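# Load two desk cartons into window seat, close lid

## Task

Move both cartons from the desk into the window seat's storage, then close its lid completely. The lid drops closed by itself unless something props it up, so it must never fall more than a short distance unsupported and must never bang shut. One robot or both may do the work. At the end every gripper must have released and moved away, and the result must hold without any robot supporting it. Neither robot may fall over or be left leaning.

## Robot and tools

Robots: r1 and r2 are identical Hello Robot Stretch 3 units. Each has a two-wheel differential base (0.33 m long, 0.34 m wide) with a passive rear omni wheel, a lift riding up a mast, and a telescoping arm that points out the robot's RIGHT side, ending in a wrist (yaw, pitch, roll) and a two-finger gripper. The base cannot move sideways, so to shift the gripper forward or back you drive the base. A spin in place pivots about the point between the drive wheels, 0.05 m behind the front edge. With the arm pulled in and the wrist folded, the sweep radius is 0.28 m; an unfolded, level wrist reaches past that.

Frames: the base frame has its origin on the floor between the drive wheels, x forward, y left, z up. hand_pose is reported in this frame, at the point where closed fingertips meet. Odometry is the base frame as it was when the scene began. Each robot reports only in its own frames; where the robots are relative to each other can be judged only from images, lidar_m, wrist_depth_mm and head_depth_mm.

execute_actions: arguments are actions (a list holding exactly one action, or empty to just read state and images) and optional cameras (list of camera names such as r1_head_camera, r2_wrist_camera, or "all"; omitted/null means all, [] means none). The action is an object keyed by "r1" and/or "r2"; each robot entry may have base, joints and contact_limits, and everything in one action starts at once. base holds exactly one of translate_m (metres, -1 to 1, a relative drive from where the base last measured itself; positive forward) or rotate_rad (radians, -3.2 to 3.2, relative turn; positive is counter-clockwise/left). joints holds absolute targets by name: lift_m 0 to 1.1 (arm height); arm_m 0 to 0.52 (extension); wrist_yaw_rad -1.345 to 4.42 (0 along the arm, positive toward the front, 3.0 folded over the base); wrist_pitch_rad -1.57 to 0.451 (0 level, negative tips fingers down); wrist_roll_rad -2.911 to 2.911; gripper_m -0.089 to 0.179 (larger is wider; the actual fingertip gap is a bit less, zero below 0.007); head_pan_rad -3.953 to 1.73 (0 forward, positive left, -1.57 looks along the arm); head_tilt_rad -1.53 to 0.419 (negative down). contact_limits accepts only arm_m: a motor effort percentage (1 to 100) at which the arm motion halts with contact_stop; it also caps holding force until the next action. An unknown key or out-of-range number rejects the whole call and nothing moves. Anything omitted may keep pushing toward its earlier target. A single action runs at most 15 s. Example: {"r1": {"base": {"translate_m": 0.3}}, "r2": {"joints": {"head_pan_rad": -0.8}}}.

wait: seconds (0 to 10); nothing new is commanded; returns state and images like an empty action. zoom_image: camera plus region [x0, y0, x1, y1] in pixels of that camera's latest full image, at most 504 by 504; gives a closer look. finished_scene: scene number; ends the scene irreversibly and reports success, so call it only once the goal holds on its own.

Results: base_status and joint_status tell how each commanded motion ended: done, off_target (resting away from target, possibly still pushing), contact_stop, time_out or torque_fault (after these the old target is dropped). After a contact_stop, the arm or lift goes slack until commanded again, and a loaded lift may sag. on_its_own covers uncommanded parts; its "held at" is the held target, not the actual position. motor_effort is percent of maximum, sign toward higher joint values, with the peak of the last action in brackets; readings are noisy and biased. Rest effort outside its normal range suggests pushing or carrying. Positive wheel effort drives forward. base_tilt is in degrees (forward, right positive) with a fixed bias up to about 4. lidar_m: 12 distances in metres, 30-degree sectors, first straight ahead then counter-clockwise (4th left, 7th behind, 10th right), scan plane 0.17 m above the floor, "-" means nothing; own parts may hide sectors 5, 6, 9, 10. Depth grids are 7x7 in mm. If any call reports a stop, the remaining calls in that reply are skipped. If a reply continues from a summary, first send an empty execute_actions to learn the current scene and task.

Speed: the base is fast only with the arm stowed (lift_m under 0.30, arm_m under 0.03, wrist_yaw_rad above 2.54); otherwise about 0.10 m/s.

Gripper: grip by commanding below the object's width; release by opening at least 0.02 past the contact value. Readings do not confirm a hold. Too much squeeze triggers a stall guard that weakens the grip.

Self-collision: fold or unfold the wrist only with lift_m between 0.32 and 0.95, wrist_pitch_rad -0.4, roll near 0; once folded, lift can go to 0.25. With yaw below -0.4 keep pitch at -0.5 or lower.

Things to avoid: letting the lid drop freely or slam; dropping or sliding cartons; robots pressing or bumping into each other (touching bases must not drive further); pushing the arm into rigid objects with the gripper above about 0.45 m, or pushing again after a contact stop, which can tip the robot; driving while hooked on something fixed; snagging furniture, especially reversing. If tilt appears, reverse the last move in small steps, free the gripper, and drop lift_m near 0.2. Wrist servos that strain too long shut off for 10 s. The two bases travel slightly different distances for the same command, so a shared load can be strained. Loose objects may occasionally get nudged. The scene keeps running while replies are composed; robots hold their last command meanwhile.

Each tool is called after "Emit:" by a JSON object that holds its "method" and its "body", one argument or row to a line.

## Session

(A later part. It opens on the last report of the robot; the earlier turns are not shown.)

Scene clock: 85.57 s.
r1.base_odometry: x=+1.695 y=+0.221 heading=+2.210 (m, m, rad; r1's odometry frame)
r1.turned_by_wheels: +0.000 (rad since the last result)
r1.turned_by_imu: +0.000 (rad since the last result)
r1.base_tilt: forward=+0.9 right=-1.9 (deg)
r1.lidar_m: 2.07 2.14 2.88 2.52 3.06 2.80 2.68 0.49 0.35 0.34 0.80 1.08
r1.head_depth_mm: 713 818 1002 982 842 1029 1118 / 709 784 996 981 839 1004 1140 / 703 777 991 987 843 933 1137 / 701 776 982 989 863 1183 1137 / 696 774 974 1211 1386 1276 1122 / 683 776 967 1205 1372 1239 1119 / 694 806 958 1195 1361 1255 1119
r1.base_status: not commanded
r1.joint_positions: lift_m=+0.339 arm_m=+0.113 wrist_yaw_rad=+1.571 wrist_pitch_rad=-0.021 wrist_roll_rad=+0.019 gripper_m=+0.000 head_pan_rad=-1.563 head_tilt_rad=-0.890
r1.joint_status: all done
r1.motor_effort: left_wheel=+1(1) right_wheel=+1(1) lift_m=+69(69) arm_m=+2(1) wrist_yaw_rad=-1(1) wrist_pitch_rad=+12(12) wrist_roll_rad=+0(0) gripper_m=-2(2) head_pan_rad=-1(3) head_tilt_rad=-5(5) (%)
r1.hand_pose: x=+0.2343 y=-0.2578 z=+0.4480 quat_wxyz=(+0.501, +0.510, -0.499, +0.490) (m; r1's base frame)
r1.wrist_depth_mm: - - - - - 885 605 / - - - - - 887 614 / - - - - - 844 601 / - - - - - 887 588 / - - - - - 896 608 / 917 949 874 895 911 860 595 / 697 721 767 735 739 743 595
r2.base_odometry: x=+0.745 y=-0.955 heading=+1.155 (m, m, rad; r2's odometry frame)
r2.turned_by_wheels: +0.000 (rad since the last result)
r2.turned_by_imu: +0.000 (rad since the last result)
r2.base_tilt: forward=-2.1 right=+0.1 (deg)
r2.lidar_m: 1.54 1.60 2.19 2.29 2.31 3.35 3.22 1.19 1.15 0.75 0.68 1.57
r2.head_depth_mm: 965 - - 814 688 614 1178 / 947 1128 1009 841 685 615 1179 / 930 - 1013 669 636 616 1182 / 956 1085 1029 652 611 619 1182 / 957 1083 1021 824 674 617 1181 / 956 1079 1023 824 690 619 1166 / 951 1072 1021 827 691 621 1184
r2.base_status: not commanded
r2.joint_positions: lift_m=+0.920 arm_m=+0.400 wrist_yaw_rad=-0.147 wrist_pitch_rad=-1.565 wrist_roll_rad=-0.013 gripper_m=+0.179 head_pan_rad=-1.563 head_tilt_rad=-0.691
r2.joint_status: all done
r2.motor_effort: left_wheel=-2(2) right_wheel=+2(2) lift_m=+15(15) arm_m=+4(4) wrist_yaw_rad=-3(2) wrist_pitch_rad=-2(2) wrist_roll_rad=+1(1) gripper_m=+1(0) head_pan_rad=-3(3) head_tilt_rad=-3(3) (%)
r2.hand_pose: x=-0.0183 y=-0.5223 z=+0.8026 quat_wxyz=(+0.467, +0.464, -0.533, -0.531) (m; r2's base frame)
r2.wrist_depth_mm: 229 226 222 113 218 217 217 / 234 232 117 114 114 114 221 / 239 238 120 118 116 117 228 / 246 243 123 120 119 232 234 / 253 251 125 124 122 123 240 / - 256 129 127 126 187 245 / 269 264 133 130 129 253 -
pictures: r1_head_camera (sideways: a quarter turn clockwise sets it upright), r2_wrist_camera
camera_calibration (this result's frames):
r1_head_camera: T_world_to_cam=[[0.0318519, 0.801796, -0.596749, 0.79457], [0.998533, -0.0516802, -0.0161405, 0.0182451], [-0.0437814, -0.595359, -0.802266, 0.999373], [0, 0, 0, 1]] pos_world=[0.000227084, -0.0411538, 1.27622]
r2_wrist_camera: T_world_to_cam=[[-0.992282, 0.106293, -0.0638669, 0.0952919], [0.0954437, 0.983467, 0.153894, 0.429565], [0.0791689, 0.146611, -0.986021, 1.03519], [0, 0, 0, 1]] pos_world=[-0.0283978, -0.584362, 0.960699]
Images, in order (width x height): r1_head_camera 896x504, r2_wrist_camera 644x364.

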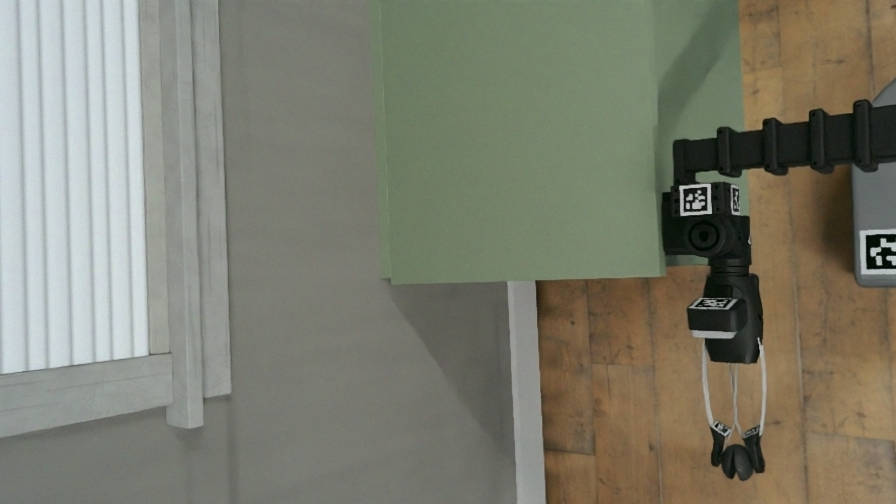

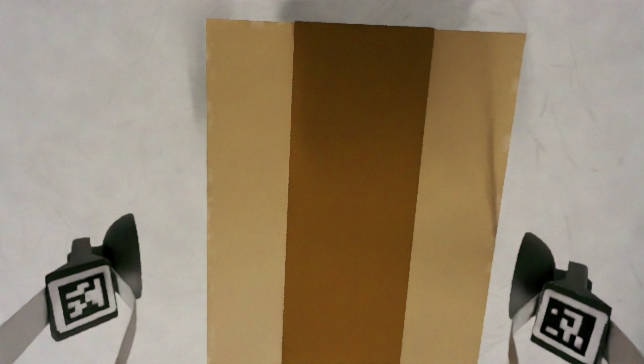

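Emit:
{"method": "execute_actions", "body": {
  "actions": [
    {"r1":{"joints":{"lift_m":0.377,"arm_m":0.116}},"r2":{"joints":{"gripper_m":0.085}}}
  ],
  "cameras": []
}}

Emit:
{"method": "execute_actions", "body": {
  "actions": [
    {"r1":{"joints":{"lift_m":0.413,"arm_m":0.125}},"r2":{"joints":{"lift_m":0.96}}}
  ],
  "cameras": []
}}

Emit:
{"method": "execute_actions", "body": {
  "actions": [
    {"r1":{"joints":{"lift_m":0.446,"arm_m":0.135}},"r2":{"base":{"rotate_rad":1.84},"joints":{"arm_m":0.06,"wrist_yaw_rad":-0.3}}}
  ],
  "cameras": []
}}

Emit:
{"method": "execute_actions", "body": {
  "actions": [
    {"r1":{"joints":{"lift_m":0.473,"arm_m":0.147}},"r2":{"base":{"translate_m":0.4},"joints":{"lift_m":0.71}}}
  ],
  "cameras": ["r1_head_camera","r2_wrist_camera"]
}}

Scene clock: 98.33 s.
r1.base_odometry: x=+1.695 y=+0.221 heading=+2.210 (m, m, rad; r1's odometry frame)
r1.turned_by_wheels: +0.000 (rad since the last result)
r1.turned_by_imu: +0.000 (rad since the last result)
r1.base_tilt: forward=+0.9 right=-2.0 (deg)
r1.lidar_m: 2.07 2.14 2.88 2.52 3.07 2.80 2.68 0.49 0.35 0.34 0.80 1.08
r1.head_depth_mm: 713 818 1007 966 806 1033 1116 / 707 782 1000 969 806 1004 1135 / 705 777 989 972 804 1144 1131 / 700 778 978 970 826 1179 1134 / 697 776 972 1213 1374 1268 1123 / 683 776 966 1196 1374 1245 1120 / 694 808 961 1194 1355 1255 1120
r1.base_status: not commanded
r1.joint_positions: lift_m=+0.376 arm_m=+0.116 wrist_yaw_rad=+1.570 wrist_pitch_rad=-0.021 wrist_roll_rad=+0.019 gripper_m=+0.000 head_pan_rad=-1.563 head_tilt_rad=-0.890
r1.joint_status: all done
r1.motor_effort: left_wheel=+0(0) right_wheel=+1(2) lift_m=+69(70) arm_m=+3(10) wrist_yaw_rad=+0(0) wrist_pitch_rad=+12(12) wrist_roll_rad=+0(0) gripper_m=-1(1) head_pan_rad=-2(2) head_tilt_rad=-4(5) (%)
r1.hand_pose: x=+0.2343 y=-0.2609 z=+0.4850 quat_wxyz=(+0.501, +0.510, -0.499, +0.490) (m; r1's base frame)
r1.wrist_depth_mm: - - - - - 858 599 / - - - - - 846 595 / - - - - - 877 605 / - - - - - 849 606 / - - - - - 883 594 / 985 960 950 953 - 848 596 / 763 760 787 802 815 782 601
r2.base_odometry: x=+0.745 y=-0.955 heading=+1.155 (m, m, rad; r2's odometry frame)
r2.turned_by_wheels: +0.000 (rad since the last result)
r2.turned_by_imu: +0.000 (rad since the last result)
r2.base_tilt: forward=-2.2 right=+0.1 (deg)
r2.lidar_m: 1.54 1.60 2.18 2.29 2.31 3.35 3.23 1.19 1.15 0.75 0.68 1.57
r2.head_depth_mm: 969 - - 814 683 615 1175 / 949 1127 1009 817 683 615 1177 / 928 - 1013 676 643 617 1178 / 958 1086 1017 650 612 617 1181 / 961 1075 1019 824 675 620 1185 / 955 1078 1017 823 691 619 1161 / 952 1076 1022 829 691 621 1183
r2.base_status: not commanded
r2.joint_positions: lift_m=+0.920 arm_m=+0.400 wrist_yaw_rad=-0.147 wrist_pitch_rad=-1.565 wrist_roll_rad=-0.013 gripper_m=+0.086 head_pan_rad=-1.563 head_tilt_rad=-0.691
r2.joint_status: all done
r2.motor_effort: left_wheel=-2(2) right_wheel=+3(3) lift_m=+15(15) arm_m=+4(4) wrist_yaw_rad=-3(2) wrist_pitch_rad=-1(2) wrist_roll_rad=+1(1) gripper_m=-18(92) head_pan_rad=-2(3) head_tilt_rad=-2(3) (%)
r2.hand_pose: x=-0.0183 y=-0.5223 z=+0.8026 quat_wxyz=(+0.467, +0.464, -0.533, -0.531) (m; r2's base frame)
r2.wrist_depth_mm: 228 226 114 112 219 219 216 / 233 231 115 114 113 222 222 / 239 237 118 117 116 228 227 / 246 244 121 120 119 233 233 / 250 251 124 123 122 238 238 / 259 - 128 126 125 245 245 / 267 266 132 130 129 255 251
pictures: none
No camera images: the call's "cameras" was empty. Leave "cameras" out to get every camera's image.

Scene clock: 99.50 s.
r1.base_odometry: x=+1.695 y=+0.221 heading=+2.210 (m, m, rad; r1's odometry frame)
r1.turned_by_wheels: +0.000 (rad since the last result)
r1.turned_by_imu: +0.000 (rad since the last result)
r1.base_tilt: forward=+0.9 right=-2.1 (deg)
r1.lidar_m: 2.07 2.14 2.88 2.52 3.06 2.80 2.68 0.49 0.35 0.34 0.80 1.07
r1.head_depth_mm: 713 819 1004 944 784 1027 1126 / 707 782 996 946 783 947 1138 / 705 779 988 948 786 1143 1131 / 699 774 980 955 798 1185 1133 / 698 777 976 1209 1378 1195 1120 / 683 774 967 1200 1370 1235 1119 / 695 805 961 1188 1366 1238 1121
r1.base_status: not commanded
r1.joint_positions: lift_m=+0.412 arm_m=+0.125 wrist_yaw_rad=+1.570 wrist_pitch_rad=-0.021 wrist_roll_rad=+0.019 gripper_m=+0.000 head_pan_rad=-1.563 head_tilt_rad=-0.890
r1.joint_status: all done
r1.motor_effort: left_wheel=+0(0) right_wheel=+1(3) lift_m=+68(67) arm_m=+4(13) wrist_yaw_rad=+0(1) wrist_pitch_rad=+12(12) wrist_roll_rad=+0(0) gripper_m=-2(3) head_pan_rad=-2(3) head_tilt_rad=-4(5) (%)
r1.hand_pose: x=+0.2343 y=-0.2699 z=+0.5210 quat_wxyz=(+0.501, +0.510, -0.499, +0.490) (m; r1's base frame)
r1.wrist_depth_mm: - - - - - 844 588 / - - - - - 863 588 / - - - - - 856 581 / - - - - - 845 593 / - - - - - 867 595 / - - - - - 860 582 / 837 836 838 832 852 779 583
r2.base_odometry: x=+0.745 y=-0.955 heading=+1.155 (m, m, rad; r2's odometry frame)
r2.turned_by_wheels: +0.000 (rad since the last result)
r2.turned_by_imu: +0.000 (rad since the last result)
r2.base_tilt: forward=-2.2 right=+0.1 (deg)
r2.lidar_m: 1.54 1.61 2.18 2.29 2.31 3.32 3.22 1.19 1.15 0.75 0.68 1.57
r2.head_depth_mm: 933 - 976 812 684 615 1179 / 978 1114 1005 818 688 614 1170 / - 1129 979 626 642 616 1169 / 947 1081 807 594 611 618 1179 / 953 1083 1019 801 674 619 1178 / 952 1078 1023 821 692 620 1160 / 953 1077 1024 827 693 621 1179
r2.base_status: not commanded
r2.joint_positions: lift_m=+0.960 arm_m=+0.400 wrist_yaw_rad=-0.147 wrist_pitch_rad=-1.565 wrist_roll_rad=-0.013 gripper_m=+0.086 head_pan_rad=-1.563 head_tilt_rad=-0.691
r2.joint_status: all done
r2.motor_effort: left_wheel=-2(2) right_wheel=+3(3) lift_m=+24(26) arm_m=+4(4) wrist_yaw_rad=-2(2) wrist_pitch_rad=-1(2) wrist_roll_rad=+1(1) gripper_m=-18(18) head_pan_rad=-2(3) head_tilt_rad=-3(2) (%)
r2.hand_pose: x=-0.0183 y=-0.5223 z=+0.8420 quat_wxyz=(+0.467, +0.464, -0.533, -0.531) (m; r2's base frame)
r2.wrist_depth_mm: 266 264 114 113 252 253 254 / 272 270 115 114 113 258 258 / 280 277 118 117 116 265 264 / 287 284 121 120 119 272 271 / 294 289 124 123 122 279 278 / 302 - 127 127 126 286 288 / 311 308 131 130 129 299 293
pictures: none
No camera images: the call's "cameras" was empty. Leave "cameras" out to get every camera's image.

Scene clock: 103.37 s.
r1.base_odometry: x=+1.695 y=+0.221 heading=+2.210 (m, m, rad; r1's odometry frame)
r1.turned_by_wheels: +0.000 (rad since the last result)
r1.turned_by_imu: +0.000 (rad since the last result)
r1.base_tilt: forward=+1.1 right=-2.0 (deg)
r1.lidar_m: 2.07 2.14 2.88 2.52 3.07 2.80 2.68 0.49 0.35 0.34 0.80 1.07
r1.head_depth_mm: 713 821 1005 920 769 1029 1119 / 708 783 996 922 767 950 - / 704 777 992 926 745 1064 1135 / 701 776 984 928 772 1187 1133 / 696 776 977 1211 1379 1200 1118 / 682 775 969 1202 1367 1224 1120 / 695 807 960 1190 1357 1218 1123
r1.base_status: not commanded
r1.joint_positions: lift_m=+0.445 arm_m=+0.135 wrist_yaw_rad=+1.570 wrist_pitch_rad=-0.021 wrist_roll_rad=+0.019 gripper_m=+0.000 head_pan_rad=-1.563 head_tilt_rad=-0.890
r1.joint_status: all done
r1.motor_effort: left_wheel=+0(0) right_wheel=+1(3) lift_m=+68(69) arm_m=+4(15) wrist_yaw_rad=+0(0) wrist_pitch_rad=+12(12) wrist_roll_rad=+0(0) gripper_m=-3(2) head_pan_rad=-2(2) head_tilt_rad=-6(5) (%)
r1.hand_pose: x=+0.2343 y=-0.2798 z=+0.5540 quat_wxyz=(+0.501, +0.510, -0.499, +0.490) (m; r1's base frame)
r1.wrist_depth_mm: - - - - - 882 578 / - - - - - 836 582 / - - - - - 843 593 / - - - - - 833 569 / - - - - - 876 585 / - - - - - 853 580 / 864 853 890 877 905 821 576
r2.base_odometry: x=+0.745 y=-0.955 heading=+2.995 (m, m, rad; r2's odometry frame)
r2.turned_by_wheels: +1.840 (rad since the last result)
r2.turned_by_imu: +1.864 (rad since the last result)
r2.base_tilt: forward=-2.1 right=+0.1 (deg)
r2.lidar_m: 2.29 2.04 3.24 2.16 1.20 1.11 0.68 1.28 1.55 1.54 1.79 2.66
r2.head_depth_mm: 1309 1451 - - - 1288 1172 / 1337 1485 1662 - - 426 380 / 1363 1540 1703 - - - 368 / 1400 1580 1791 1853 1551 - 369 / 1427 1615 1870 1869 1565 1357 755 / 1469 1670 1939 1865 1550 1349 1187 / 1503 1721 1979 1880 1560 1350 1186
r2.base_status: done
r2.joint_positions: lift_m=+0.960 arm_m=+0.060 wrist_yaw_rad=-0.298 wrist_pitch_rad=-1.565 wrist_roll_rad=-0.013 gripper_m=+0.086 head_pan_rad=-1.563 head_tilt_rad=-0.691
r2.joint_status: all done
r2.motor_effort: left_wheel=-3(9) right_wheel=+2(10) lift_m=+24(24) arm_m=-3(5) wrist_yaw_rad=-3(3) wrist_pitch_rad=-1(1) wrist_roll_rad=+1(1) gripper_m=-18(19) head_pan_rad=-2(2) head_tilt_rad=-3(3) (%)
r2.hand_pose: x=-0.0150 y=-0.1837 z=+0.8420 quat_wxyz=(+0.426, +0.422, -0.567, -0.565) (m; r2's base frame)
r2.wrist_depth_mm: 945 934 114 112 889 876 895 / 966 931 115 114 113 927 927 / - - 118 117 116 924 948 / - - 122 120 119 958 960 / - - 125 123 122 - - / - - 128 127 125 - - / - - 131 130 129 - -
pictures: none
No camera images: the call's "cameras" was empty. Leave "cameras" out to get every camera's image.

Scene clock: 108.77 s.
r1.base_odometry: x=+1.695 y=+0.221 heading=+2.210 (m, m, rad; r1's odometry frame)
r1.turned_by_wheels: +0.000 (rad since the last result)
r1.turned_by_imu: +0.001 (rad since the last result)
r1.base_tilt: forward=+0.9 right=-1.9 (deg)
r1.lidar_m: 2.07 2.14 2.88 2.52 1.80 2.80 2.68 0.49 0.35 0.34 0.80 1.07
r1.head_depth_mm: 713 818 1003 893 1256 1030 1120 / 707 781 995 898 753 1013 - / 704 780 991 901 728 995 1132 / 700 774 979 903 734 1168 1134 / 696 778 973 1210 1382 1204 1118 / 682 774 966 1201 1370 1231 1122 / 694 806 962 1193 1365 1219 1119
r1.base_status: not commanded
r1.joint_positions: lift_m=+0.472 arm_m=+0.147 wrist_yaw_rad=+1.570 wrist_pitch_rad=-0.021 wrist_roll_rad=+0.019 gripper_m=+0.000 head_pan_rad=-1.563 head_tilt_rad=-0.890
r1.joint_status: all done
r1.motor_effort: left_wheel=+0(0) right_wheel=+1(2) lift_m=+67(70) arm_m=+5(7) wrist_yaw_rad=+0(0) wrist_pitch_rad=+12(12) wrist_roll_rad=+0(0) gripper_m=-2(2) head_pan_rad=-2(3) head_tilt_rad=-6(5) (%)
r1.hand_pose: x=+0.2343 y=-0.2917 z=+0.5810 quat_wxyz=(+0.501, +0.510, -0.499, +0.490) (m; r1's base frame)
r1.wrist_depth_mm: - - - - - 837 572 / - - - - - 823 562 / - - - - - 826 563 / - - - - - 850 558 / - - - - - 815 559 / - - - - - 828 557 / 907 933 925 892 950 811 554
r2.base_odometry: x=+0.350 y=-0.897 heading=+2.995 (m, m, rad; r2's odometry frame)
r2.turned_by_wheels: +0.000 (rad since the last result)
r2.turned_by_imu: +0.001 (rad since the last result)
r2.base_tilt: forward=-2.2 right=+0.1 (deg)
r2.lidar_m: 1.89 1.66 3.13 2.93 1.72 1.49 1.08 1.73 1.64 1.65 1.91 2.28
r2.head_depth_mm: 1402 1562 1768 1847 1548 1391 - / 1420 1604 1820 1859 1545 1395 - / 1464 1646 1877 1853 1560 1396 - / 1498 1693 1936 1842 1562 1367 1209 / 1533 1739 2001 1845 1551 1344 1187 / 1563 1776 2059 1861 1554 1339 1186 / 1598 1829 2116 1871 1569 1343 1184
r2.base_status: done
r2.joint_positions: lift_m=+0.710 arm_m=+0.060 wrist_yaw_rad=-0.298 wrist_pitch_rad=-1.565 wrist_roll_rad=-0.013 gripper_m=+0.086 head_pan_rad=-1.563 head_tilt_rad=-0.691
r2.joint_status: all done
r2.motor_effort: left_wheel=-2(4) right_wheel=+3(8) lift_m=+16(22) arm_m=-3(3) wrist_yaw_rad=-2(1) wrist_pitch_rad=-1(2) wrist_roll_rad=+1(1) gripper_m=-19(19) head_pan_rad=-2(4) head_tilt_rad=-3(2) (%)
r2.hand_pose: x=-0.0150 y=-0.1837 z=+0.5926 quat_wxyz=(+0.426, +0.422, -0.567, -0.565) (m; r2's base frame)
r2.wrist_depth_mm: 708 705 114 112 679 692 680 / 719 728 115 114 113 690 690 / 751 737 118 117 116 714 706 / 768 750 121 120 119 742 725 / 781 780 124 123 122 747 750 / 822 - 128 126 125 768 749 / 827 844 132 130 129 784 785
pictures: r1_head_camera (sideways: a quarter turn clockwise sets it upright), r2_wrist_camera
camera_calibration (this result's frames):
r1_head_camera: T_world_to_cam=[[0.0318519, 0.801796, -0.596749, 0.79457], [0.998533, -0.0516802, -0.0161405, 0.0182451], [-0.0437814, -0.595359, -0.802266, 0.999372], [0, 0, 0, 1]] pos_world=[0.000227084, -0.0411538, 1.27622]
r2_wrist_camera: T_world_to_cam=[[-0.965092, 0.254004, -0.0638675, 0.0767318], [0.241952, 0.958003, 0.153911, 0.126156], [0.100279, 0.133085, -0.986018, 0.776021], [0, 0, 0, 1]] pos_world=[-0.0342893, -0.243625, 0.750655]
Images, in order (width x height): r1_head_camera 896x504, r2_wrist_camera 644x364.

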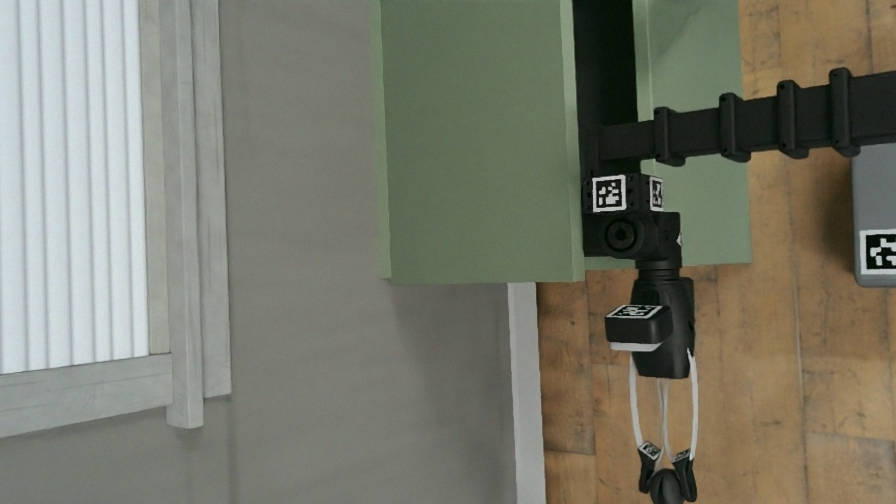

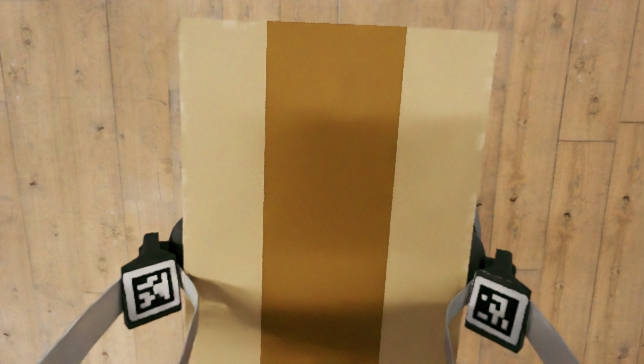

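Emit:
{"method": "execute_actions", "body": {
  "actions": [
    {"r1":{"joints":{"lift_m":0.501,"arm_m":0.162}},"r2":{"base":{"translate_m":1.0}}}
  ],
  "cameras": []
}}

Emit:
{"method": "execute_actions", "body": {
  "actions": [
    {"r1":{"joints":{"lift_m":0.524,"arm_m":0.175}},"r2":{"base":{"translate_m":0.54}}}
  ],
  "cameras": []
}}

Emit:
{"method": "execute_actions", "body": {
  "actions": [
    {"r1":{"joints":{"lift_m":0.547,"arm_m":0.192}},"r2":{"base":{"rotate_rad":1.27},"joints":{"head_pan_rad":-0.9,"head_tilt_rad":-0.8}}}
  ],
  "cameras": ["r2_head_camera","r2_nav_camera"]
}}

Scene clock: 127.77 s.
r1.base_odometry: x=+1.695 y=+0.221 heading=+2.210 (m, m, rad; r1's odometry frame)
r1.turned_by_wheels: +0.000 (rad since the last result)
r1.turned_by_imu: +0.002 (rad since the last result)
r1.base_tilt: forward=+0.9 right=-2.1 (deg)
r1.lidar_m: 2.07 2.14 2.89 2.52 3.06 0.90 2.68 0.49 0.35 0.34 0.80 1.07
r1.head_depth_mm: 712 817 1001 858 1271 1030 1117 / 707 782 995 864 1269 950 - / 703 778 989 871 709 997 1131 / 702 774 986 872 707 1136 1134 / 698 776 977 1211 1386 1213 1117 / 684 772 968 1204 1364 1236 1120 / 696 806 965 1193 1371 1220 1120
r1.base_status: not commanded
r1.joint_positions: lift_m=+0.500 arm_m=+0.162 wrist_yaw_rad=+1.571 wrist_pitch_rad=-0.021 wrist_roll_rad=+0.019 gripper_m=+0.000 head_pan_rad=-1.563 head_tilt_rad=-0.890
r1.joint_status: all done
r1.motor_effort: left_wheel=+0(1) right_wheel=+0(2) lift_m=+67(68) arm_m=+5(10) wrist_yaw_rad=+0(1) wrist_pitch_rad=+12(12) wrist_roll_rad=+0(0) gripper_m=-2(2) head_pan_rad=-2(2) head_tilt_rad=-5(5) (%)
r1.hand_pose: x=+0.2343 y=-0.3066 z=+0.6090 quat_wxyz=(+0.501, +0.510, -0.499, +0.490) (m; r1's base frame)
r1.wrist_depth_mm: - - - - - 785 541 / - - - - - 791 539 / - - - - - 788 535 / - - - - - 810 536 / - - - - - 801 539 / - - - - - 806 546 / 941 966 995 - 946 800 547
r2.base_odometry: x=-0.640 y=-0.750 heading=+2.995 (m, m, rad; r2's odometry frame)
r2.turned_by_wheels: +0.000 (rad since the last result)
r2.turned_by_imu: +0.003 (rad since the last result)
r2.base_tilt: forward=-2.1 right=+0.1 (deg)
r2.lidar_m: 0.90 0.81 0.80 2.87 2.83 2.09 2.08 2.20 1.91 1.91 1.52 1.32
r2.head_depth_mm: 1622 1828 2050 1834 1558 1385 - / 1655 1859 2089 1851 1558 1395 - / 1695 1913 2158 1860 1549 1394 - / 1742 1951 2161 1859 1557 1354 1205 / 1771 2027 2235 1866 1561 1348 1182 / 1827 2074 2246 1858 1554 1347 1184 / 1868 2132 2281 1883 1561 1340 1186
r2.base_status: done
r2.joint_positions: lift_m=+0.710 arm_m=+0.060 wrist_yaw_rad=-0.298 wrist_pitch_rad=-1.565 wrist_roll_rad=-0.013 gripper_m=+0.086 head_pan_rad=-1.563 head_tilt_rad=-0.691
r2.joint_status: not commanded
r2.motor_effort: left_wheel=-2(4) right_wheel=+3(8) lift_m=+16(16) arm_m=-3(3) wrist_yaw_rad=-2(1) wrist_pitch_rad=-2(2) wrist_roll_rad=+0(1) gripper_m=-19(19) head_pan_rad=-3(3) head_tilt_rad=-3(2) (%)
r2.hand_pose: x=-0.0150 y=-0.1837 z=+0.5926 quat_wxyz=(+0.426, +0.422, -0.567, -0.565) (m; r2's base frame)
r2.wrist_depth_mm: 700 713 113 113 674 668 688 / 732 722 115 114 113 694 700 / 762 740 118 117 116 710 709 / 753 754 121 120 119 720 726 / 795 773 124 123 122 749 736 / 807 - 128 126 125 767 757 / 833 829 131 130 129 804 777
pictures: none
No camera images: the call's "cameras" was empty. Leave "cameras" out to get every camera's image.

Scene clock: 134.57 s.
r1.base_odometry: x=+1.695 y=+0.221 heading=+2.210 (m, m, rad; r1's odometry frame)
r1.turned_by_wheels: +0.000 (rad since the last result)
r1.turned_by_imu: +0.001 (rad since the last result)
r1.base_tilt: forward=+0.9 right=-2.2 (deg)
r1.lidar_m: 2.07 2.14 2.88 2.52 3.06 2.79 0.51 0.49 0.35 0.34 0.80 1.07
r1.head_depth_mm: 712 817 1005 817 1293 1027 1123 / 708 784 996 822 1292 946 - / 705 778 990 829 1255 990 1129 / 701 775 983 835 898 1127 1134 / 696 777 975 1216 1403 1234 1121 / 681 776 968 1203 1384 1236 1115 / 694 807 960 1189 1386 1230 1124
r1.base_status: not commanded
r1.joint_positions: lift_m=+0.523 arm_m=+0.174 wrist_yaw_rad=+1.571 wrist_pitch_rad=-0.021 wrist_roll_rad=+0.019 gripper_m=+0.000 head_pan_rad=-1.563 head_tilt_rad=-0.890
r1.joint_status: all done
r1.motor_effort: left_wheel=+1(0) right_wheel=+0(1) lift_m=+65(66) arm_m=+6(8) wrist_yaw_rad=-1(1) wrist_pitch_rad=+12(12) wrist_roll_rad=+0(0) gripper_m=-2(2) head_pan_rad=-2(3) head_tilt_rad=-6(5) (%)
r1.hand_pose: x=+0.2343 y=-0.3195 z=+0.6321 quat_wxyz=(+0.501, +0.510, -0.499, +0.490) (m; r1's base frame)
r1.wrist_depth_mm: - - - - - 776 527 / - - - - - 794 530 / - - - - - 785 526 / - - - - - 788 525 / - - - - - 768 530 / - - - - - 759 532 / - 993 - 992 988 771 530
r2.base_odometry: x=-1.174 y=-0.671 heading=+2.995 (m, m, rad; r2's odometry frame)
r2.turned_by_wheels: +0.000 (rad since the last result)
r2.turned_by_imu: +0.001 (rad since the last result)
r2.base_tilt: forward=-2.1 right=+0.1 (deg)
r2.lidar_m: 0.36 0.42 0.61 0.56 3.17 2.56 2.63 2.37 2.05 1.58 0.92 0.80
r2.head_depth_mm: 1750 1934 2139 1851 1559 1386 - / 1787 2013 2216 1856 1557 1390 - / 1837 2050 2198 1854 1552 1402 - / 1859 2126 2280 1857 1567 1364 1200 / 1886 2103 2211 1859 1561 1345 1186 / 1626 1741 1849 1826 1560 1347 1179 / 1348 1421 1502 1592 1535 1355 1181
r2.base_status: done
r2.joint_positions: lift_m=+0.710 arm_m=+0.060 wrist_yaw_rad=-0.298 wrist_pitch_rad=-1.565 wrist_roll_rad=-0.013 gripper_m=+0.086 head_pan_rad=-1.563 head_tilt_rad=-0.691
r2.joint_status: not commanded
r2.motor_effort: left_wheel=-2(4) right_wheel=+3(10) lift_m=+16(15) arm_m=-3(3) wrist_yaw_rad=-2(2) wrist_pitch_rad=-2(1) wrist_roll_rad=+1(1) gripper_m=-19(18) head_pan_rad=-4(3) head_tilt_rad=-2(3) (%)
r2.hand_pose: x=-0.0150 y=-0.1837 z=+0.5926 quat_wxyz=(+0.426, +0.422, -0.567, -0.565) (m; r2's base frame)
r2.wrist_depth_mm: 714 705 114 112 683 678 684 / 732 722 115 114 113 692 688 / 744 735 118 117 116 713 718 / 752 765 121 120 119 741 717 / 775 769 124 123 122 750 757 / 535 - 128 127 126 769 751 / 431 579 131 130 129 797 773
pictures: none
No camera images: the call's "cameras" was empty. Leave "cameras" out to get every camera's image.

Scene clock: 137.53 s.
r1.base_odometry: x=+1.695 y=+0.221 heading=+2.210 (m, m, rad; r1's odometry frame)
r1.turned_by_wheels: +0.000 (rad since the last result)
r1.turned_by_imu: +0.000 (rad since the last result)
r1.base_tilt: forward=+0.8 right=-2.3 (deg)
r1.lidar_m: 2.07 2.14 2.89 2.52 3.07 2.80 0.60 0.49 0.35 0.34 0.80 1.08
r1.head_depth_mm: 714 818 1002 821 1314 1026 1124 / 709 783 998 827 1326 - - / 706 777 988 805 1272 991 1132 / 702 776 980 780 1252 1122 1130 / 697 775 975 1208 1385 1235 1116 / 681 777 969 1199 1367 1237 1121 / 694 807 960 1190 1360 1236 1117
r1.base_status: not commanded
r1.joint_positions: lift_m=+0.546 arm_m=+0.191 wrist_yaw_rad=+1.571 wrist_pitch_rad=-0.021 wrist_roll_rad=+0.019 gripper_m=+0.000 head_pan_rad=-1.563 head_tilt_rad=-0.890
r1.joint_status: all done
r1.motor_effort: left_wheel=+1(1) right_wheel=+0(1) lift_m=+62(65) arm_m=+8(7) wrist_yaw_rad=-1(0) wrist_pitch_rad=+12(12) wrist_roll_rad=+0(0) gripper_m=-2(1) head_pan_rad=-1(3) head_tilt_rad=-4(5) (%)
r1.hand_pose: x=+0.2343 y=-0.3363 z=+0.6552 quat_wxyz=(+0.501, +0.510, -0.499, +0.490) (m; r1's base frame)
r1.wrist_depth_mm: - - - - - 746 504 / - - - - - 749 517 / - - - - - 748 508 / - - - - - 741 512 / - - - - - 756 510 / - - - - - 755 514 / - - - - - 745 509
r2.base_odometry: x=-1.174 y=-0.671 heading=-2.019 (m, m, rad; r2's odometry frame)
r2.turned_by_wheels: +1.270 (rad since the last result)
r2.turned_by_imu: +1.286 (rad since the last result)
r2.base_tilt: forward=-2.1 right=+0.1 (deg)
r2.lidar_m: 0.57 0.57 3.11 2.56 2.62 2.15 2.05 1.18 0.84 0.36 0.37 0.49
r2.head_depth_mm: 718 798 927 1015 794 1257 - / 762 842 994 962 1330 1213 600 / 808 892 1079 866 1381 953 1128 / 863 981 1153 929 1382 1067 1145 / 921 1081 1205 1245 1088 1238 1147 / 1000 1181 1299 1179 1137 1286 1118 / 1086 1295 1447 1055 1461 1131 1022
r2.base_status: done
r2.joint_positions: lift_m=+0.710 arm_m=+0.060 wrist_yaw_rad=-0.298 wrist_pitch_rad=-1.565 wrist_roll_rad=-0.013 gripper_m=+0.086 head_pan_rad=-0.907 head_tilt_rad=-0.790
r2.joint_status: all done
r2.motor_effort: left_wheel=-1(8) right_wheel=+2(8) lift_m=+16(16) arm_m=-3(3) wrist_yaw_rad=-3(2) wrist_pitch_rad=-2(2) wrist_roll_rad=+1(1) gripper_m=-18(18) head_pan_rad=+5(35) head_tilt_rad=-3(9) (%)
r2.hand_pose: x=-0.0150 y=-0.1837 z=+0.5926 quat_wxyz=(+0.426, +0.422, -0.567, -0.565) (m; r2's base frame)
r2.wrist_depth_mm: 648 298 114 112 678 684 682 / 309 371 115 114 113 696 691 / 491 702 118 117 116 717 700 / 772 776 121 120 119 723 719 / 780 692 125 123 122 763 736 / 643 - 128 127 125 770 774 / 647 656 132 130 129 786 785
pictures: r2_head_camera (sideways: a quarter turn clockwise sets it upright), r2_nav_camera (sideways: a quarter turn counterclockwise sets it upright)
camera_calibration (this result's frames):
r2_head_camera: T_world_to_cam=[[-0.451438, 0.594131, -0.665741, 0.887084], [0.799376, 0.600802, -0.00587865, 0.00126225], [0.396486, -0.534832, -0.746159, 0.926738], [0, 0, 0, 1]] pos_world=[0.0320159, -0.032154, 1.28207]
r2_nav_camera: T_world_to_cam=[[0.401827, -0.549989, 0.732153, -0.912366], [-0.78839, -0.614496, -0.0289136, 0.0970661], [0.465807, -0.565604, -0.680527, 0.840215], [0, 0, 0, 1]] pos_world=[0.0517614, 0.0330844, 1.24259]
Images, in order (width x height): r2_head_camera 896x504, r2_nav_camera 672x504.

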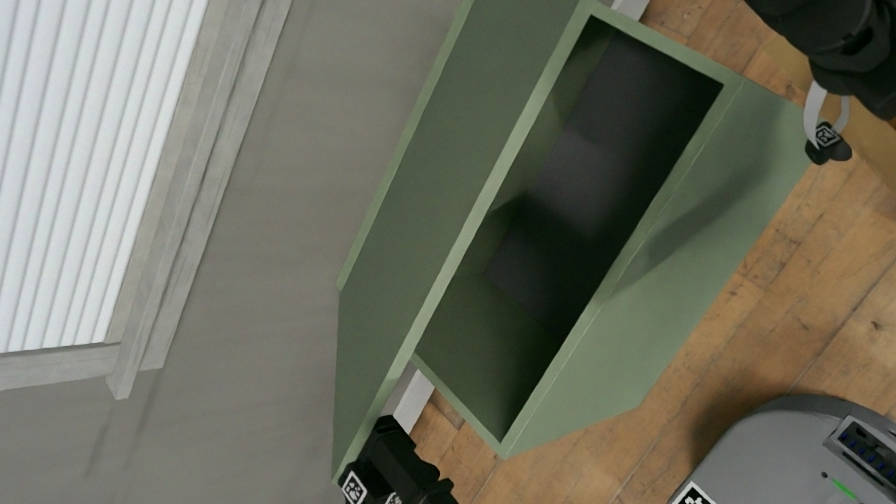

